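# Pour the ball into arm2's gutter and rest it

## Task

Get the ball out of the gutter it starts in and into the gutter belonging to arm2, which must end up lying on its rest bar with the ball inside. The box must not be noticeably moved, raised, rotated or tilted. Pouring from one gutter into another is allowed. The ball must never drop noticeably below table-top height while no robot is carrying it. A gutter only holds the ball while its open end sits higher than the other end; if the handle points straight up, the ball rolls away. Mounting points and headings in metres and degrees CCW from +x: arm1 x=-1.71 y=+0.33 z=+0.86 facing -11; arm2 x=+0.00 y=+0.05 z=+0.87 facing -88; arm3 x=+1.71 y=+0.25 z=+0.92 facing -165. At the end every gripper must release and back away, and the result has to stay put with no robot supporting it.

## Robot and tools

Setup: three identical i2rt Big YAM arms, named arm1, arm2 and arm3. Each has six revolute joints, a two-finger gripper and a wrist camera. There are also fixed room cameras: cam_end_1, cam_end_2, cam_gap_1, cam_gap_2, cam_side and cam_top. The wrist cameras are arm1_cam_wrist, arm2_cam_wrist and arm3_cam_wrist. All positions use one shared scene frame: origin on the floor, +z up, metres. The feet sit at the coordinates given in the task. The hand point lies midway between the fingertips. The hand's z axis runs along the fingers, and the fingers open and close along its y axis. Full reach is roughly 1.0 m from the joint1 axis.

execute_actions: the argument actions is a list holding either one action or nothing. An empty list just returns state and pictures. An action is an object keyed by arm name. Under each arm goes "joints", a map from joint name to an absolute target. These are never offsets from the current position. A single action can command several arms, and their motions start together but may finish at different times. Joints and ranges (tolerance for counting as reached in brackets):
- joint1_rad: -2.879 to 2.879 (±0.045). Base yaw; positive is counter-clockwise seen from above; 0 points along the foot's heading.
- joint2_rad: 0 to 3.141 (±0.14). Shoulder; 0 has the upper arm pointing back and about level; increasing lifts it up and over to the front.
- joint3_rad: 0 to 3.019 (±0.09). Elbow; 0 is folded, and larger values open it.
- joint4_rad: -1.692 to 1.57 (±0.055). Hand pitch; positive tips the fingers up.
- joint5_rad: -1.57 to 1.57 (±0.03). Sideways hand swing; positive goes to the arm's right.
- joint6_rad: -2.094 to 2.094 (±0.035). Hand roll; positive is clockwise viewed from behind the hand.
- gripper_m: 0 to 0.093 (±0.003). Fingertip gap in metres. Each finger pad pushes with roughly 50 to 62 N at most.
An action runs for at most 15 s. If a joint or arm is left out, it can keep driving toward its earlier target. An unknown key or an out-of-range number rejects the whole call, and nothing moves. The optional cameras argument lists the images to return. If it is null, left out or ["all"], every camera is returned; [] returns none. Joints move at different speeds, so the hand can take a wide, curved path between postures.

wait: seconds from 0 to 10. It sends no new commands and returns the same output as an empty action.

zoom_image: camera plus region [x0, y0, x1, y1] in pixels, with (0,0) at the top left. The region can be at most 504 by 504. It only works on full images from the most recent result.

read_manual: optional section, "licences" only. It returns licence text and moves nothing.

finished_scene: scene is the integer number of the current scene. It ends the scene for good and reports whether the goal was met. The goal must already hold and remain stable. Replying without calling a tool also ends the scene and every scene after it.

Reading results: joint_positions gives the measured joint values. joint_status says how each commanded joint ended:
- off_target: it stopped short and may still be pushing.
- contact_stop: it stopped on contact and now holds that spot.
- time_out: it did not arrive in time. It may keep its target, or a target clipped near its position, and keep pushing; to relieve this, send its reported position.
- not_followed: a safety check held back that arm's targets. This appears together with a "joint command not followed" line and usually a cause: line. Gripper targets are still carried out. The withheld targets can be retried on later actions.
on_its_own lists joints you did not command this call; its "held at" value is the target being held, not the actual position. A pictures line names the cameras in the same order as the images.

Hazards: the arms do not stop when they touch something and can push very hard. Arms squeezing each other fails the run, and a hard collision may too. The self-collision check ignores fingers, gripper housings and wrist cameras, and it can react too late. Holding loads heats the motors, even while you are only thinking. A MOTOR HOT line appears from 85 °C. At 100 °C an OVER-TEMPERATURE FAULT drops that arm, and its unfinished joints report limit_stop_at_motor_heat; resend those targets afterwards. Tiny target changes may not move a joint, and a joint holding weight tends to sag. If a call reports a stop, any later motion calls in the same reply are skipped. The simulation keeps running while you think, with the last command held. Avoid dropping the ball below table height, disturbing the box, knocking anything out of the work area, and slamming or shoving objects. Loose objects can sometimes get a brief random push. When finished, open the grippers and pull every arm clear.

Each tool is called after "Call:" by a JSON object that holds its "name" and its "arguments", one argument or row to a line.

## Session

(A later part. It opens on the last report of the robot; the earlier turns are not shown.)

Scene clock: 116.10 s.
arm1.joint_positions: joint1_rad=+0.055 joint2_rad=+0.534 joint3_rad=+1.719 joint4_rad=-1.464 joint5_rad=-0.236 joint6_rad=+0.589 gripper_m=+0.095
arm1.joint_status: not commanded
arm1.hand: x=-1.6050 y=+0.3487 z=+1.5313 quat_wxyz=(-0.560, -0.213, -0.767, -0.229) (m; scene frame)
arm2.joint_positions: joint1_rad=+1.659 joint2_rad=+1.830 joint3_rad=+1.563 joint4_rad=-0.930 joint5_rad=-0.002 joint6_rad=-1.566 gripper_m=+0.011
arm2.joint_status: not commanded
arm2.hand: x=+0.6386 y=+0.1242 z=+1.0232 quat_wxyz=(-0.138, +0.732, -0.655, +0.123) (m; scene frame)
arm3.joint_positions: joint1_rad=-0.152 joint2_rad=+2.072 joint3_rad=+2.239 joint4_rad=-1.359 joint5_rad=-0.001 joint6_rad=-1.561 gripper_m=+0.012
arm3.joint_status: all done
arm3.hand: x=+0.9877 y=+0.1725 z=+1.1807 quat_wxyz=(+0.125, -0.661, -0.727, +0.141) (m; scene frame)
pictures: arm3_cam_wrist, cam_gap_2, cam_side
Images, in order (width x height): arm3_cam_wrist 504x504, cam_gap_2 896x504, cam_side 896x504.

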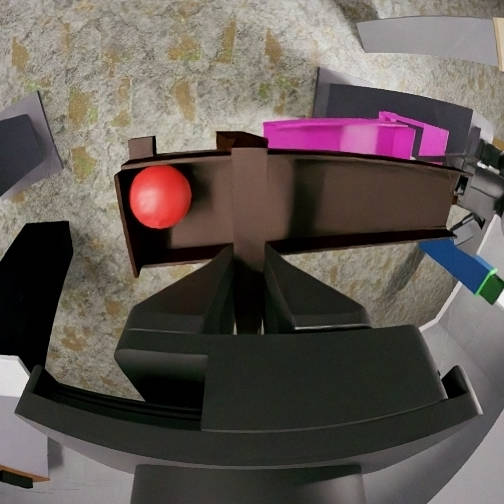

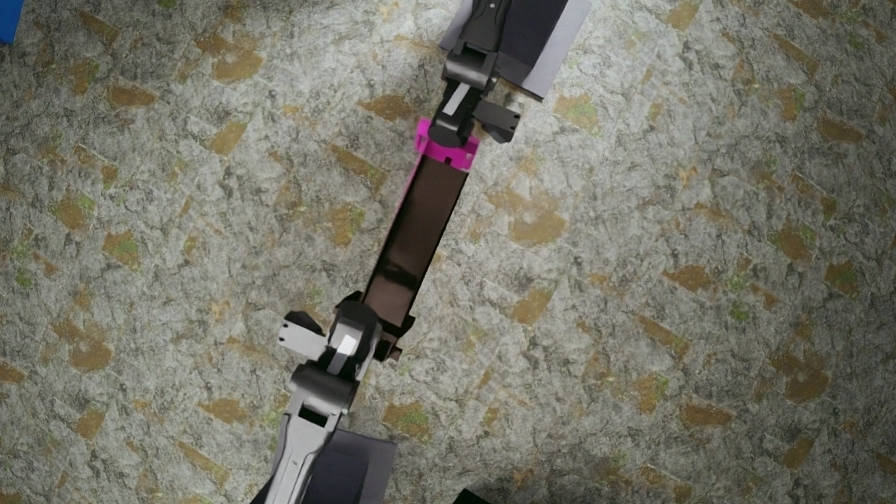

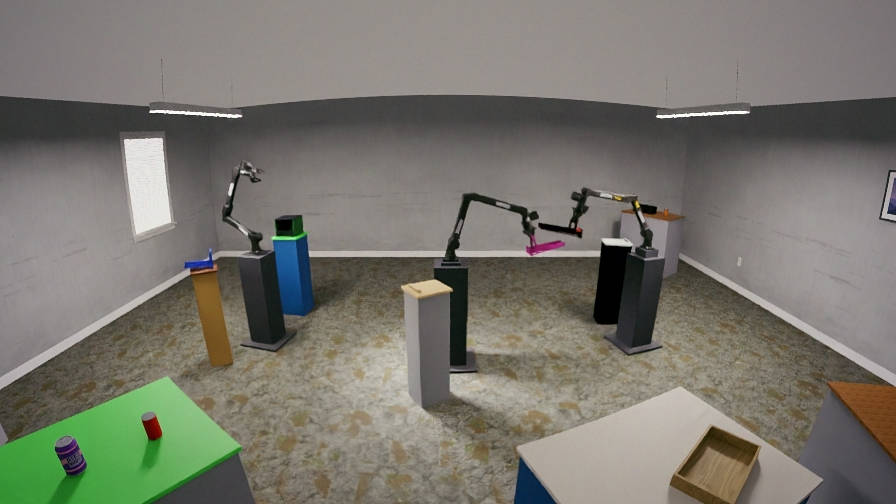

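Call:
{"name": "execute_actions", "arguments": {
  "actions": [
    {"arm2":{"joints":{"joint3_rad":1.5,"joint4_rad":-0.83}},"arm3":{"joints":{"joint1_rad":-0.138,"joint4_rad":-1.52}}}
  ],
  "cameras": ["arm3_cam_wrist","cam_side","cam_gap_2"]
}}

Call:
{"name": "zoom_image", "arguments": {
  "camera": "cam_side",
  "region": [480, 170, 660, 280]
}}

Scene clock: 127.57 s.
arm1.joint_positions: joint1_rad=+0.055 joint2_rad=+0.534 joint3_rad=+1.719 joint4_rad=-1.464 joint5_rad=-0.236 joint6_rad=+0.589 gripper_m=+0.095
arm1.joint_status: not commanded
arm1.hand: x=-1.6050 y=+0.3487 z=+1.5313 quat_wxyz=(-0.560, -0.213, -0.767, -0.229) (m; scene frame)
arm2.joint_positions: joint1_rad=+1.659 joint2_rad=+1.822 joint3_rad=+1.486 joint4_rad=-0.856 joint5_rad=-0.002 joint6_rad=-1.566 gripper_m=+0.011
arm2.joint_status: all done
arm2.hand: x=+0.6293 y=+0.1230 z=+0.9996 quat_wxyz=(-0.140, +0.732, -0.655, +0.125) (m; scene frame)
arm3.joint_positions: joint1_rad=-0.146 joint2_rad=+2.072 joint3_rad=+2.239 joint4_rad=-1.515 joint5_rad=-0.001 joint6_rad=-1.561 gripper_m=+0.012
arm3.joint_status: all done
arm3.hand: x=+1.0247 y=+0.1721 z=+1.1693 quat_wxyz=(+0.073, -0.666, -0.737, +0.083) (m; scene frame)
pictures: arm3_cam_wrist, cam_gap_2, cam_side
Images, in order (width x height): arm3_cam_wrist 504x504, cam_gap_2 896x504, cam_side 896x504.

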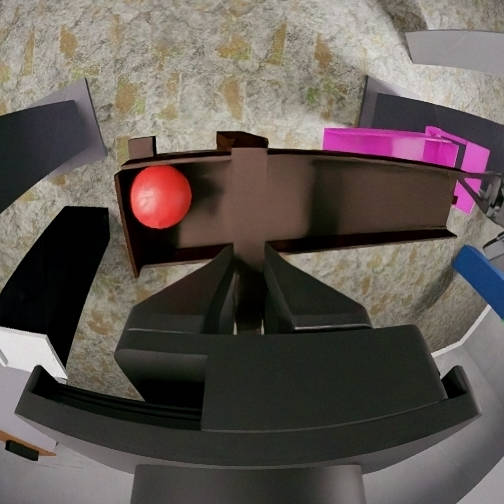

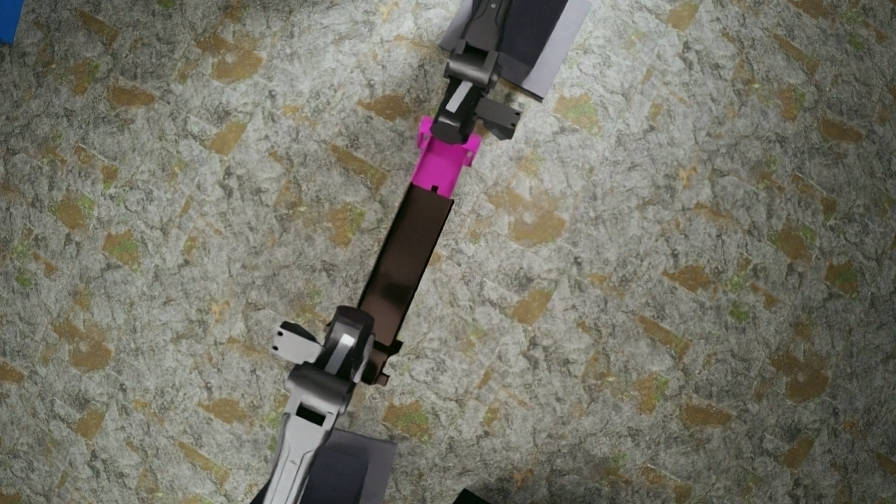

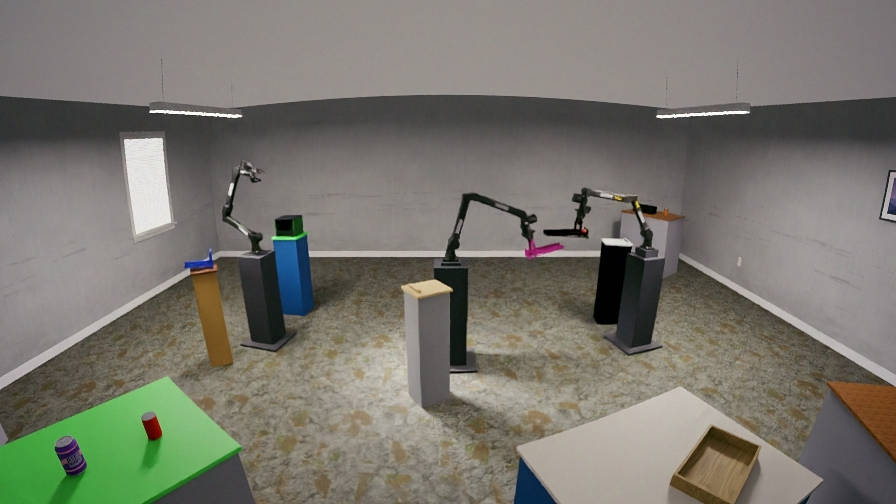

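Region (480, 170, 660, 280) of cam_side's 896x504 image, scaled by 2.800, with more detail than that image has.

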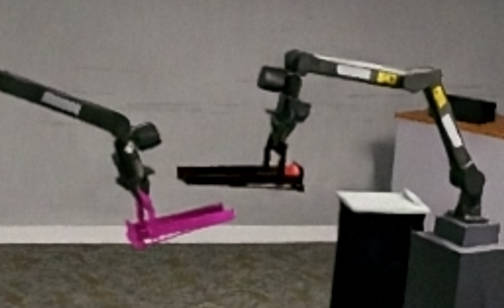

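Call:
{"name": "execute_actions", "arguments": {
  "actions": [
    {"arm3":{"joints":{"joint2_rad":1.86,"joint3_rad":2.04,"joint4_rad":-1.46}}}
  ],
  "cameras": ["cam_side","cam_gap_2"]
}}

Call:
{"name": "zoom_image", "arguments": {
  "camera": "cam_side",
  "region": [480, 170, 660, 280]
}}

Scene clock: 139.17 s.
arm1.joint_positions: joint1_rad=+0.055 joint2_rad=+0.534 joint3_rad=+1.719 joint4_rad=-1.464 joint5_rad=-0.236 joint6_rad=+0.589 gripper_m=+0.095
arm1.joint_status: not commanded
arm1.hand: x=-1.6050 y=+0.3487 z=+1.5313 quat_wxyz=(-0.560, -0.213, -0.767, -0.229) (m; scene frame)
arm2.joint_positions: joint1_rad=+1.659 joint2_rad=+1.822 joint3_rad=+1.486 joint4_rad=-0.856 joint5_rad=-0.002 joint6_rad=-1.566 gripper_m=+0.011
arm2.joint_status: not commanded
arm2.hand: x=+0.6293 y=+0.1230 z=+0.9996 quat_wxyz=(-0.140, +0.732, -0.655, +0.125) (m; scene frame)
arm3.joint_positions: joint1_rad=-0.146 joint2_rad=+1.879 joint3_rad=+2.030 joint4_rad=-1.473 joint5_rad=-0.001 joint6_rad=-1.561 gripper_m=+0.012
arm3.joint_status: all done
arm3.hand: x=+1.0791 y=+0.1782 z=+1.2059 quat_wxyz=(+0.082, -0.665, -0.736, +0.093) (m; scene frame)
pictures: cam_gap_2, cam_side
Images, in order (width x height): cam_gap_2 896x504, cam_side 896x504.

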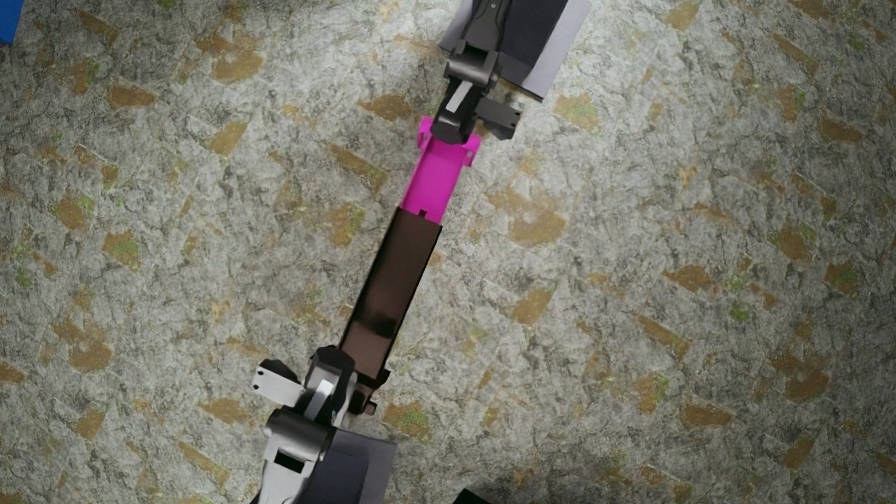

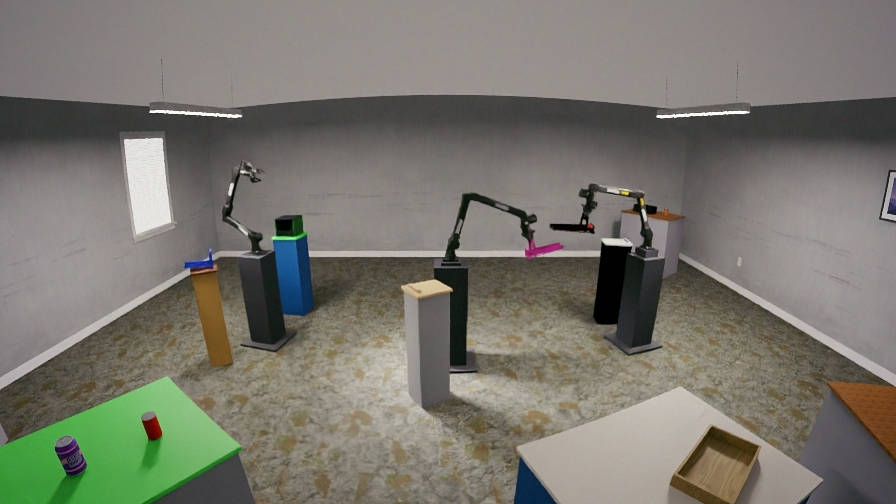

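Region (480, 170, 660, 280) of cam_side's 896x504 image, scaled by 2.800, with more detail than that image has.

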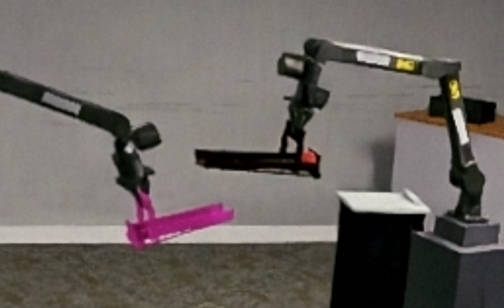

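Call:
{"name": "execute_actions", "arguments": {
  "actions": [
    {"arm3":{"joints":{"joint2_rad":1.89,"joint3_rad":1.95,"joint4_rad":-1.55}}}
  ],
  "cameras": []
}}

Call:
{"name": "wait", "arguments": {
  "seconds": 2
}}

Call:
{"name": "zoom_image", "arguments": {
  "camera": "cam_side",
  "region": [480, 170, 660, 280]
}}

Scene clock: 148.60 s.
arm1.joint_positions: joint1_rad=+0.055 joint2_rad=+0.534 joint3_rad=+1.719 joint4_rad=-1.464 joint5_rad=-0.236 joint6_rad=+0.589 gripper_m=+0.095
arm1.joint_status: not commanded
arm1.hand: x=-1.6050 y=+0.3487 z=+1.5313 quat_wxyz=(-0.560, -0.213, -0.767, -0.229) (m; scene frame)
arm2.joint_positions: joint1_rad=+1.659 joint2_rad=+1.822 joint3_rad=+1.486 joint4_rad=-0.856 joint5_rad=-0.002 joint6_rad=-1.566 gripper_m=+0.011
arm2.joint_status: not commanded
arm2.hand: x=+0.6293 y=+0.1230 z=+0.9996 quat_wxyz=(-0.140, +0.732, -0.655, +0.125) (m; scene frame)
arm3.joint_positions: joint1_rad=-0.146 joint2_rad=+1.900 joint3_rad=+1.935 joint4_rad=-1.547 joint5_rad=-0.001 joint6_rad=-1.561 gripper_m=+0.012
arm3.joint_status: all done
arm3.hand: x=+1.1138 y=+0.1820 z=+1.1507 quat_wxyz=(+0.019, -0.670, -0.742, +0.022) (m; scene frame)
pictures: none
No camera images: the call's "cameras" was empty. Leave "cameras" out to get every camera's image.

Scene clock: 150.60 s.
arm1.joint_positions: joint1_rad=+0.055 joint2_rad=+0.534 joint3_rad=+1.719 joint4_rad=-1.464 joint5_rad=-0.236 joint6_rad=+0.589 gripper_m=+0.095
arm1.joint_status: not commanded
arm1.hand: x=-1.6050 y=+0.3487 z=+1.5313 quat_wxyz=(-0.560, -0.213, -0.767, -0.229) (m; scene frame)
arm2.joint_positions: joint1_rad=+1.659 joint2_rad=+1.822 joint3_rad=+1.485 joint4_rad=-0.853 joint5_rad=-0.002 joint6_rad=-1.566 gripper_m=+0.011
arm2.joint_status: not commanded
arm2.hand: x=+0.6296 y=+0.1230 z=+0.9993 quat_wxyz=(-0.141, +0.732, -0.655, +0.126) (m; scene frame)
arm3.joint_positions: joint1_rad=-0.146 joint2_rad=+1.900 joint3_rad=+1.935 joint4_rad=-1.547 joint5_rad=-0.001 joint6_rad=-1.561 gripper_m=+0.012
arm3.joint_status: all done
arm3.hand: x=+1.1138 y=+0.1820 z=+1.1507 quat_wxyz=(+0.019, -0.670, -0.742, +0.022) (m; scene frame)
wait: 2.00 s; at rest by 0.27 s
pictures: arm1_cam_wrist, arm2_cam_wrist, arm3_cam_wrist, cam_end_1, cam_end_2, cam_gap_1, cam_gap_2, cam_side, cam_top
Images, in order (width x height): arm1_cam_wrist 504x504, arm2_cam_wrist 504x504, arm3_cam_wrist 504x504, cam_end_1 896x504, cam_end_2 896x504, cam_gap_1 896x504, cam_gap_2 896x504, cam_side 896x504, cam_top 896x504.

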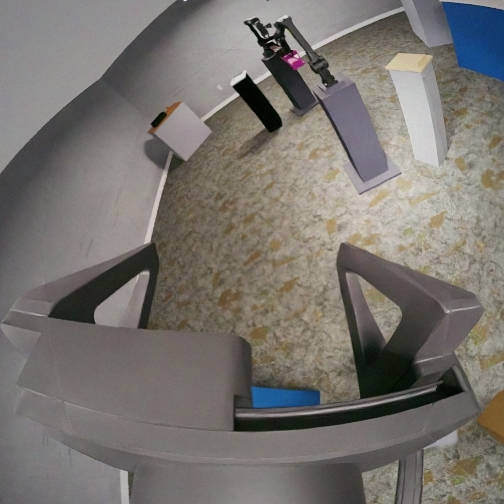

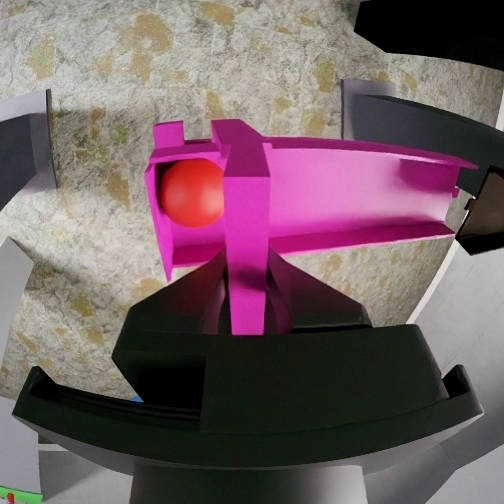

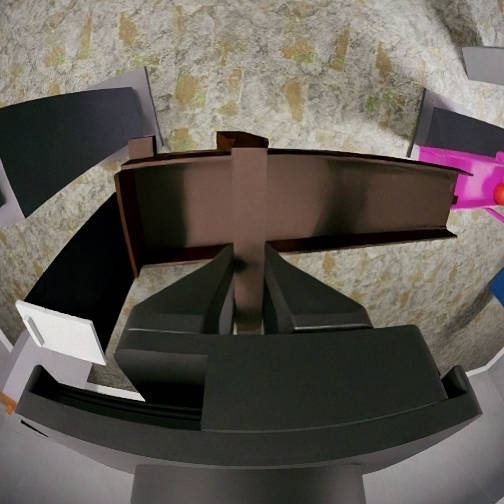

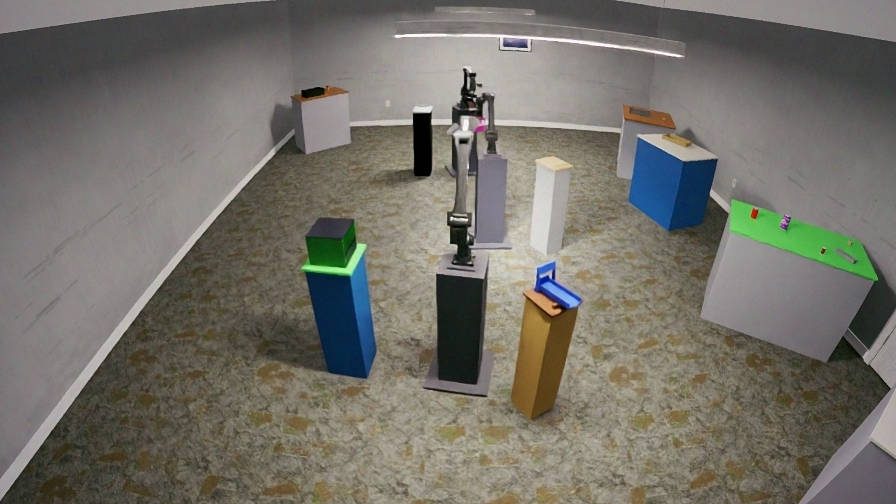

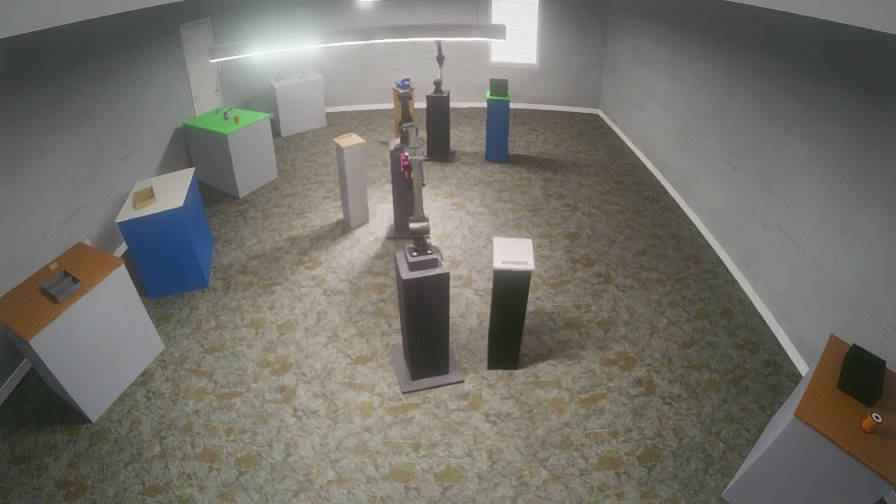

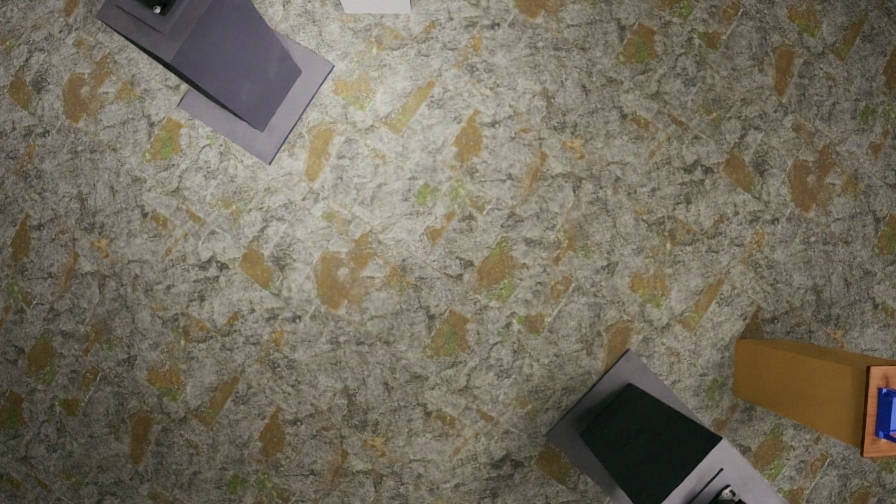

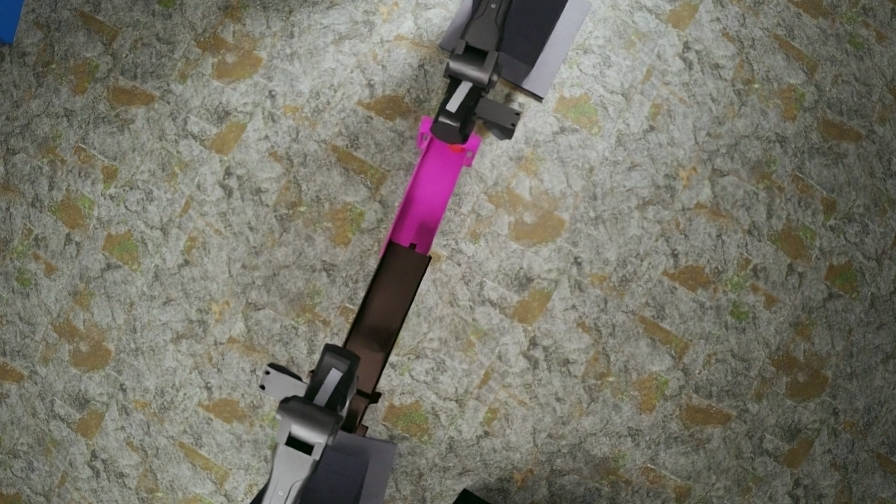

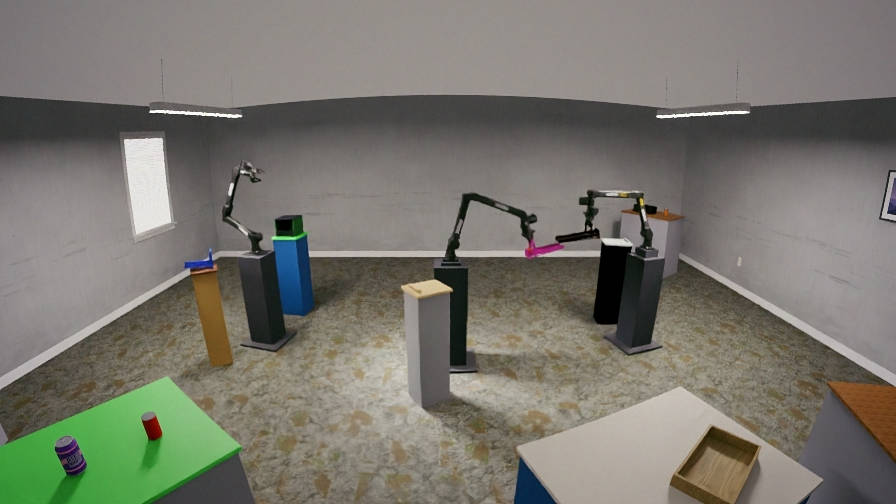

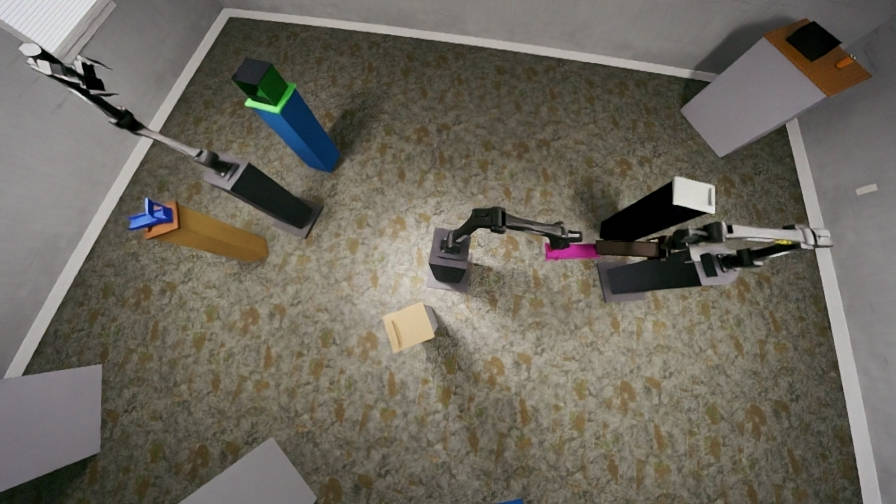

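Region (480, 170, 660, 280) of cam_side's 896x504 image, scaled by 2.800, with more detail than that image has.

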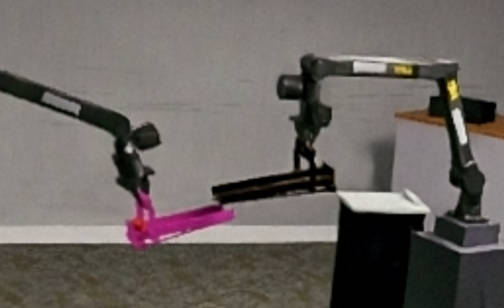

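Call:
{"name": "execute_actions", "arguments": {
  "actions": [
    {"arm3":{"joints":{"joint2_rad":1.55,"joint3_rad":1.65,"joint4_rad":-1.2}}}
  ],
  "cameras": []
}}

Call:
{"name": "execute_actions", "arguments": {
  "actions": [
    {"arm2":{"joints":{"joint2_rad":1.7,"joint3_rad":1.68,"joint4_rad":-1.15,"joint5_rad":0.2,"joint6_rad":-1.1}},"arm3":{"joints":{"joint1_rad":-1.507,"joint2_rad":1.8,"joint3_rad":1.75,"joint4_rad":-1.4,"joint5_rad":0.33,"joint6_rad":0.39}}}
  ],
  "cameras": ["arm2_cam_wrist"]
}}

Call:
{"name": "execute_actions", "arguments": {
  "actions": [
    {"arm2":{"joints":{"joint1_rad":-0.15,"joint2_rad":1.6,"joint3_rad":1.45,"joint4_rad":-1.12,"joint5_rad":0.31,"joint6_rad":-0.645}},"arm3":{"joints":{"joint2_rad":1.815,"joint3_rad":1.47,"joint4_rad":-1.17}}}
  ],
  "cameras": ["arm2_cam_wrist","arm3_cam_wrist","cam_side","cam_end_2"]
}}

Scene clock: 171.53 s.
arm1.joint_positions: joint1_rad=+0.055 joint2_rad=+0.534 joint3_rad=+1.719 joint4_rad=-1.464 joint5_rad=-0.236 joint6_rad=+0.589 gripper_m=+0.095
arm1.joint_status: not commanded
arm1.hand: x=-1.6050 y=+0.3487 z=+1.5313 quat_wxyz=(-0.560, -0.213, -0.767, -0.229) (m; scene frame)
arm2.joint_positions: joint1_rad=+1.659 joint2_rad=+1.822 joint3_rad=+1.485 joint4_rad=-0.853 joint5_rad=-0.002 joint6_rad=-1.566 gripper_m=+0.011
arm2.joint_status: not commanded
arm2.hand: x=+0.6296 y=+0.1230 z=+0.9993 quat_wxyz=(-0.141, +0.732, -0.655, +0.126) (m; scene frame)
arm3.joint_positions: joint1_rad=-0.146 joint2_rad=+1.548 joint3_rad=+1.641 joint4_rad=-1.221 joint5_rad=-0.001 joint6_rad=-1.561 gripper_m=+0.012
arm3.joint_status: all done
arm3.hand: x=+1.1515 y=+0.1862 z=+1.2399 quat_wxyz=(+0.145, -0.654, -0.724, +0.164) (m; scene frame)
pictures: none
No camera images: the call's "cameras" was empty. Leave "cameras" out to get every camera's image.

Scene clock: 173.87 s.
arm1.joint_positions: joint1_rad=+0.055 joint2_rad=+0.534 joint3_rad=+1.719 joint4_rad=-1.464 joint5_rad=-0.236 joint6_rad=+0.589 gripper_m=+0.095
arm1.joint_status: not commanded
arm1.hand: x=-1.6050 y=+0.3487 z=+1.5313 quat_wxyz=(-0.560, -0.213, -0.767, -0.229) (m; scene frame)
arm2.joint_positions: joint1_rad=+1.659 joint2_rad=+1.710 joint3_rad=+1.622 joint4_rad=-1.141 joint5_rad=+0.194 joint6_rad=-1.115 gripper_m=+0.011
arm2.joint_status: all done
arm2.hand: x=+0.6034 y=+0.0866 z=+1.1072 quat_wxyz=(-0.101, +0.553, -0.810, +0.166) (m; scene frame)
arm3.joint_positions: joint1_rad=-1.515 joint2_rad=+1.841 joint3_rad=+1.700 joint4_rad=-1.390 joint5_rad=+0.327 joint6_rad=+0.380 gripper_m=+0.012
arm3.joint_status: all done
arm3.hand: x=+1.5910 y=+0.8132 z=+1.1032 quat_wxyz=(+0.156, -0.671, +0.723, -0.052) (m; scene frame)
pictures: arm2_cam_wrist
Images, in order (width x height): arm2_cam_wrist 504x504.

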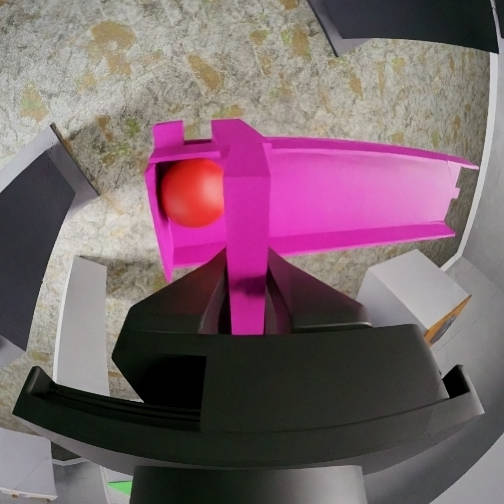

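Scene clock: 175.83 s.
arm1.joint_positions: joint1_rad=+0.055 joint2_rad=+0.534 joint3_rad=+1.719 joint4_rad=-1.464 joint5_rad=-0.236 joint6_rad=+0.589 gripper_m=+0.095
arm1.joint_status: not commanded
arm1.hand: x=-1.6050 y=+0.3487 z=+1.5313 quat_wxyz=(-0.560, -0.213, -0.767, -0.229) (m; scene frame)
arm2.joint_positions: joint1_rad=-0.159 joint2_rad=+1.624 joint3_rad=+1.441 joint4_rad=-1.129 joint5_rad=+0.308 joint6_rad=-0.657 gripper_m=+0.011
arm2.joint_status: all done
arm2.hand: x=-0.1239 y=-0.4838 z=+1.0820 quat_wxyz=(+0.091, -0.507, -0.839, +0.178) (m; scene frame)
arm3.joint_positions: joint1_rad=-1.515 joint2_rad=+1.832 joint3_rad=+1.452 joint4_rad=-1.179 joint5_rad=+0.326 joint6_rad=+0.381 gripper_m=+0.012
arm3.joint_status: all done
arm3.hand: x=+1.6009 y=+0.7818 z=+1.0165 quat_wxyz=(+0.149, -0.673, +0.722, -0.064) (m; scene frame)
pictures: arm2_cam_wrist, arm3_cam_wrist, cam_end_2, cam_side
Images, in order (width x height): arm2_cam_wrist 504x504, arm3_cam_wrist 504x504, cam_end_2 896x504, cam_side 896x504.

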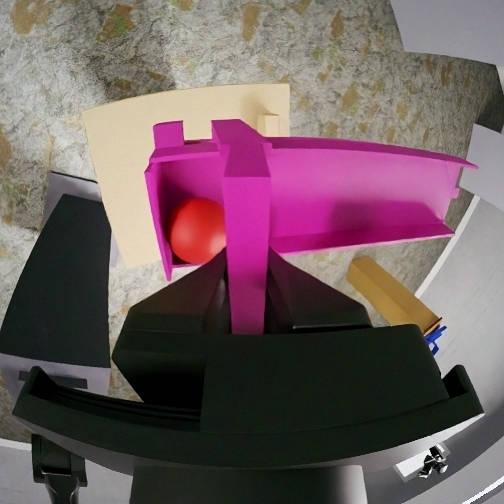

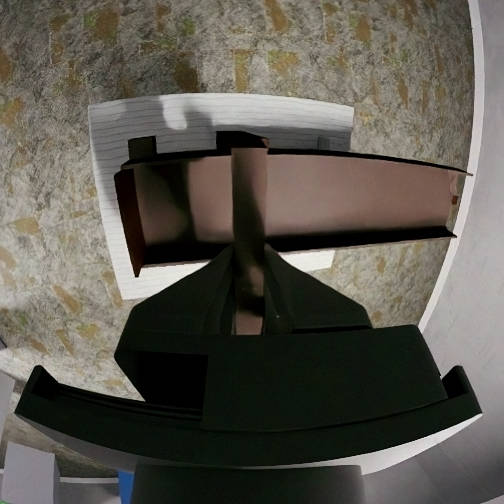

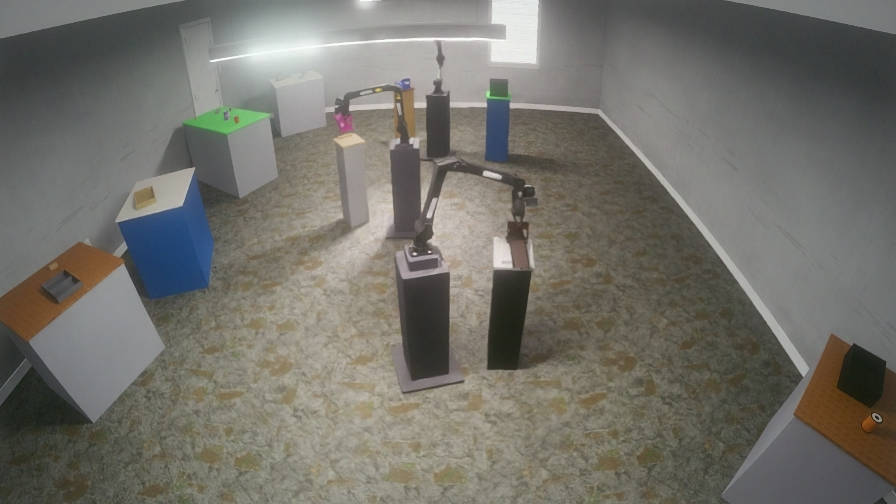

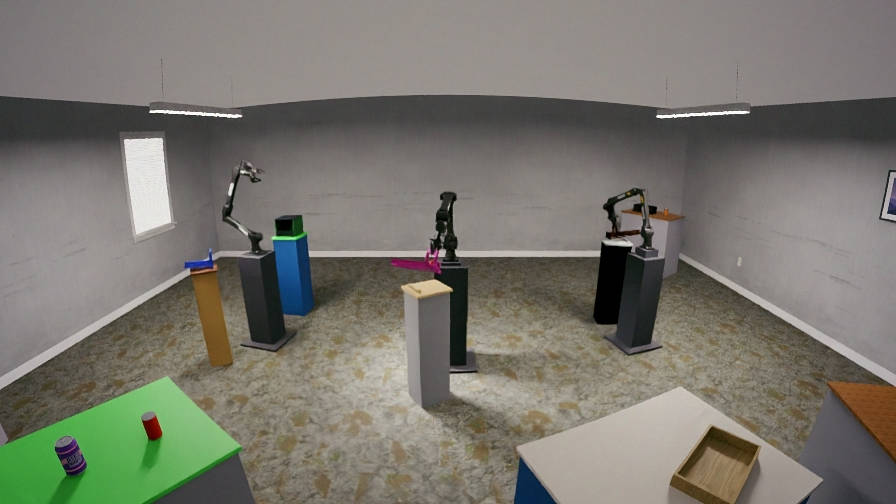

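Call:
{"name": "execute_actions", "arguments": {
  "actions": [
    {"arm2":{"joints":{"joint1_rad":-0.13,"joint2_rad":1.6,"joint3_rad":1.25,"joint4_rad":-0.97,"joint5_rad":0.27,"joint6_rad":-0.63}},"arm3":{"joints":{"joint1_rad":-1.495,"joint3_rad":1.39,"joint4_rad":-1.09,"joint5_rad":0.3}}}
  ],
  "cameras": ["arm2_cam_wrist","cam_side","cam_end_2"]
}}

Call:
{"name": "zoom_image", "arguments": {
  "camera": "cam_side",
  "region": [370, 200, 490, 320]
}}

Call:
{"name": "zoom_image", "arguments": {
  "camera": "cam_end_2",
  "region": [460, 150, 580, 280]
}}

Scene clock: 185.60 s.
arm1.joint_positions: joint1_rad=+0.055 joint2_rad=+0.534 joint3_rad=+1.719 joint4_rad=-1.464 joint5_rad=-0.236 joint6_rad=+0.589 gripper_m=+0.095
arm1.joint_status: not commanded
arm1.hand: x=-1.6050 y=+0.3487 z=+1.5313 quat_wxyz=(-0.560, -0.213, -0.767, -0.229) (m; scene frame)
arm2.joint_positions: joint1_rad=-0.135 joint2_rad=+1.623 joint3_rad=+1.230 joint4_rad=-0.991 joint5_rad=+0.268 joint6_rad=-0.645 gripper_m=+0.011
arm2.joint_status: all done
arm2.hand: x=-0.1002 y=-0.4484 z=+0.9993 quat_wxyz=(+0.085, -0.499, -0.851, +0.139) (m; scene frame)
arm3.joint_positions: joint1_rad=-1.501 joint2_rad=+1.832 joint3_rad=+1.382 joint4_rad=-1.101 joint5_rad=+0.297 joint6_rad=+0.384 gripper_m=+0.012
arm3.joint_status: all done
arm3.hand: x=+1.5916 y=+0.7703 z=+0.9906 quat_wxyz=(+0.139, -0.678, +0.720, -0.053) (m; scene frame)
pictures: arm2_cam_wrist, cam_end_2, cam_side
Images, in order (width x height): arm2_cam_wrist 504x504, cam_end_2 896x504, cam_side 896x504.

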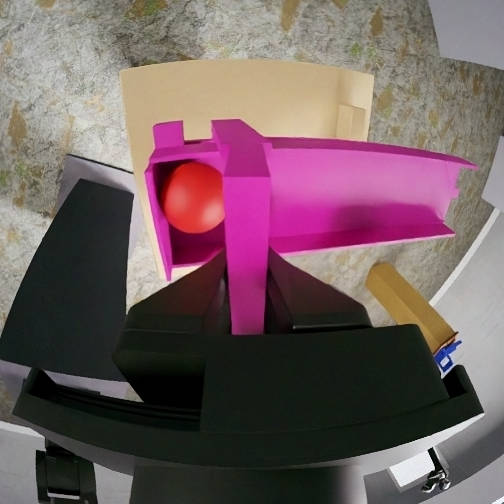

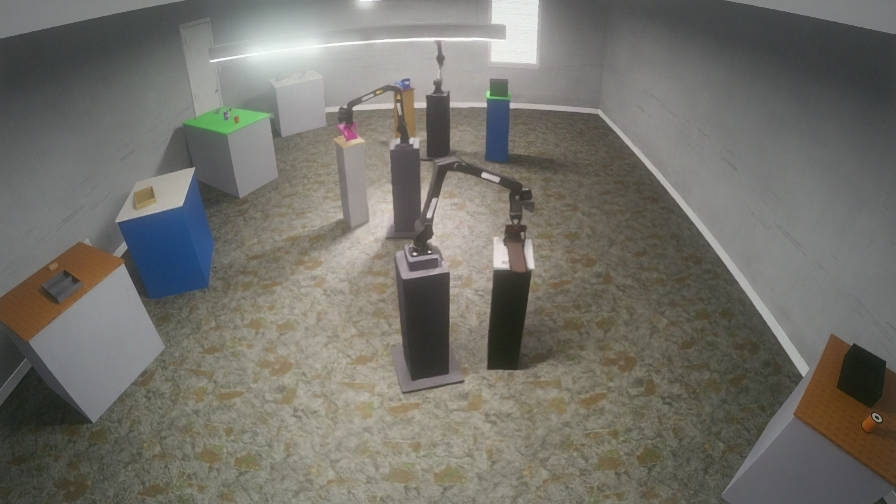

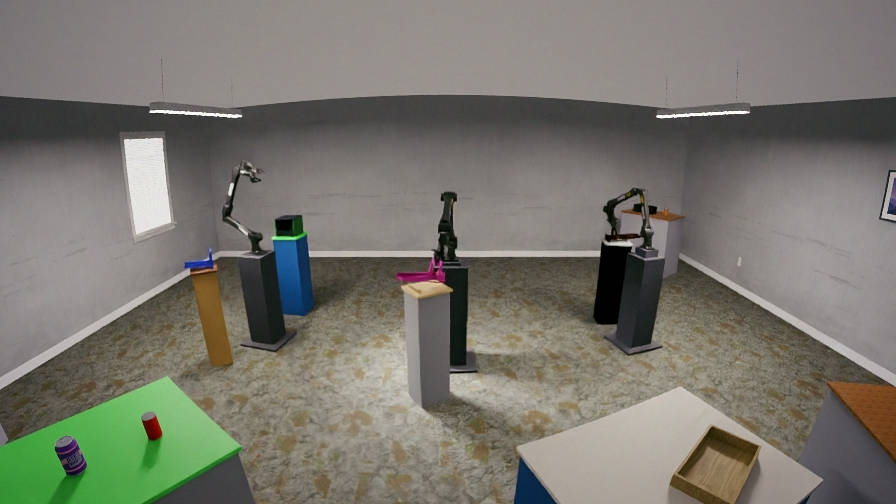

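Region (370, 200, 490, 320) of cam_side's 896x504 image, scaled by 4.200, with more detail than that image has.

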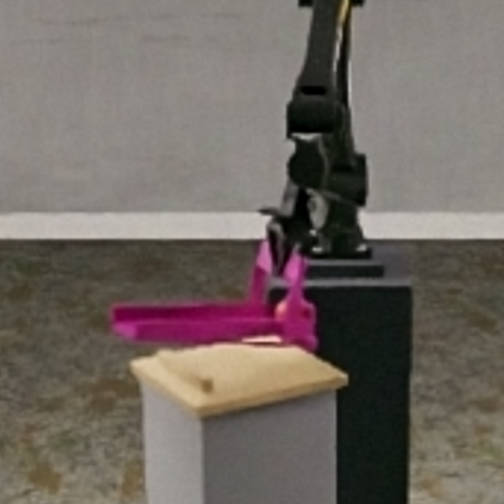

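Region (460, 150, 580, 280) of cam_end_2's 896x504 image, scaled by 3.877, with more detail than that image has; it fills the left 465 columns of this view, and the rest is white.

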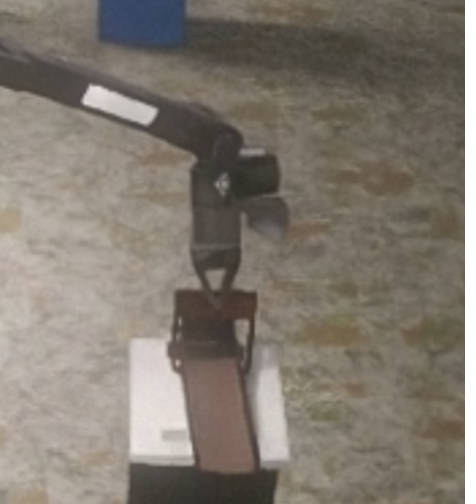

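Call:
{"name": "execute_actions", "arguments": {
  "actions": [
    {"arm2":{"joints":{"joint2_rad":1.63,"joint3_rad":1.195,"joint4_rad":-0.9}},"arm3":{"joints":{"gripper_m":0.09}}}
  ],
  "cameras": ["arm2_cam_wrist","cam_side"]
}}

Call:
{"name": "zoom_image", "arguments": {
  "camera": "cam_side",
  "region": [370, 200, 490, 320]
}}

Scene clock: 192.43 s.
arm1.joint_positions: joint1_rad=+0.055 joint2_rad=+0.534 joint3_rad=+1.719 joint4_rad=-1.464 joint5_rad=-0.236 joint6_rad=+0.589 gripper_m=+0.095
arm1.joint_status: not commanded
arm1.hand: x=-1.6050 y=+0.3487 z=+1.5313 quat_wxyz=(-0.560, -0.213, -0.767, -0.229) (m; scene frame)
arm2.joint_positions: joint1_rad=-0.135 joint2_rad=+1.635 joint3_rad=+1.186 joint4_rad=-0.922 joint5_rad=+0.268 joint6_rad=-0.645 gripper_m=+0.011
arm2.joint_status: all done
arm2.hand: x=-0.1001 y=-0.4472 z=+0.9796 quat_wxyz=(+0.082, -0.499, -0.850, +0.145) (m; scene frame)
arm3.joint_positions: joint1_rad=-1.501 joint2_rad=+1.832 joint3_rad=+1.382 joint4_rad=-1.101 joint5_rad=+0.299 joint6_rad=+0.384 gripper_m=+0.090
arm3.joint_status: all done
arm3.hand: x=+1.5918 y=+0.7703 z=+0.9907 quat_wxyz=(+0.139, -0.678, +0.720, -0.053) (m; scene frame)
pictures: arm2_cam_wrist, cam_side
Images, in order (width x height): arm2_cam_wrist 504x504, cam_side 896x504.

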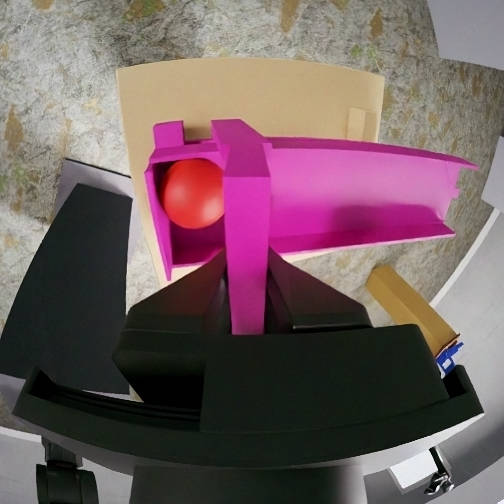

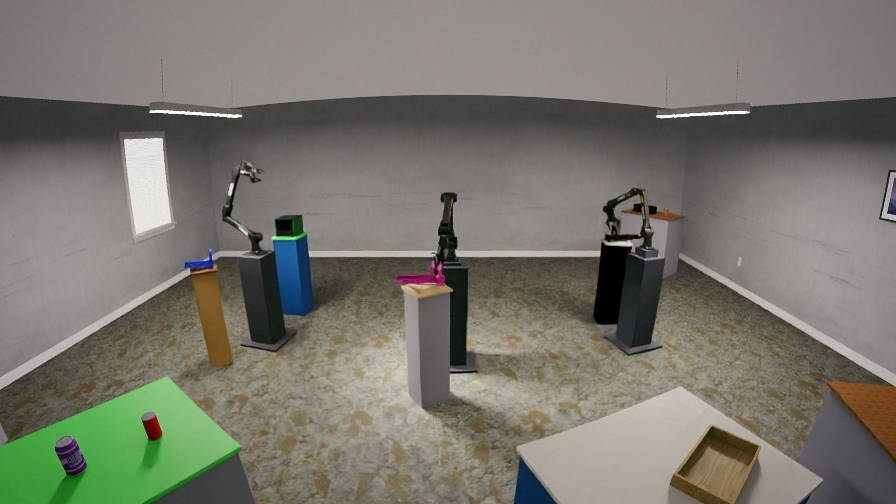

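Region (370, 200, 490, 320) of cam_side's 896x504 image, scaled by 4.200, with more detail than that image has.

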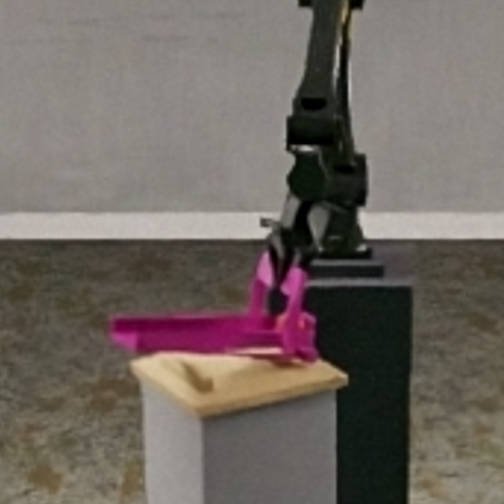

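Call:
{"name": "execute_actions", "arguments": {
  "actions": [
    {"arm2":{"joints":{"joint2_rad":1.645,"joint3_rad":1.16,"joint4_rad":-0.86}},"arm3":{"joints":{"joint3_rad":1.7,"joint4_rad":-1.4}}}
  ],
  "cameras": ["cam_side"]
}}

Call:
{"name": "zoom_image", "arguments": {
  "camera": "cam_side",
  "region": [370, 200, 490, 320]
}}

Scene clock: 198.87 s.
arm1.joint_positions: joint1_rad=+0.055 joint2_rad=+0.534 joint3_rad=+1.719 joint4_rad=-1.464 joint5_rad=-0.236 joint6_rad=+0.589 gripper_m=+0.095
arm1.joint_status: not commanded
arm1.hand: x=-1.6050 y=+0.3487 z=+1.5313 quat_wxyz=(-0.560, -0.213, -0.767, -0.229) (m; scene frame)
arm2.joint_positions: joint1_rad=-0.135 joint2_rad=+1.638 joint3_rad=+1.162 joint4_rad=-0.880 joint5_rad=+0.269 joint6_rad=-0.644 gripper_m=+0.011
arm2.joint_status: all done
arm2.hand: x=-0.1004 y=-0.4472 z=+0.9705 quat_wxyz=(+0.080, -0.500, -0.849, +0.152) (m; scene frame)
arm3.joint_positions: joint1_rad=-1.501 joint2_rad=+1.820 joint3_rad=+1.659 joint4_rad=-1.390 joint5_rad=+0.299 joint6_rad=+0.384 gripper_m=+0.090
arm3.joint_status: all done
arm3.hand: x=+1.5826 y=+0.7976 z=+1.0971 quat_wxyz=(+0.139, -0.678, +0.720, -0.054) (m; scene frame)
pictures: cam_side
Images, in order (width x height): cam_side 896x504.

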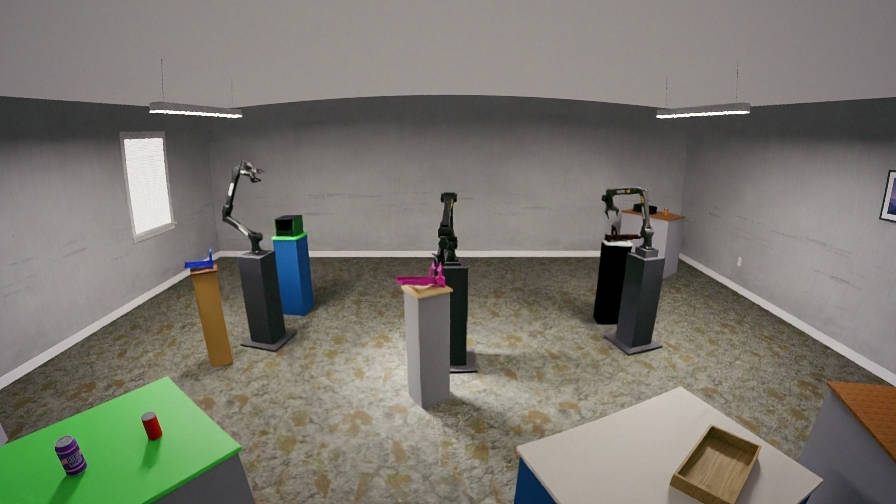

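Region (370, 200, 490, 320) of cam_side's 896x504 image, scaled by 4.200, with more detail than that image has.

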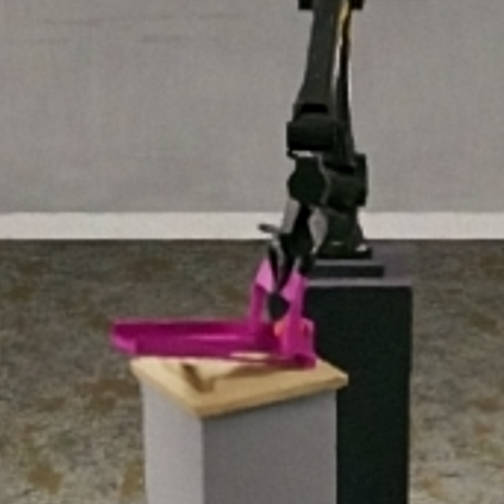

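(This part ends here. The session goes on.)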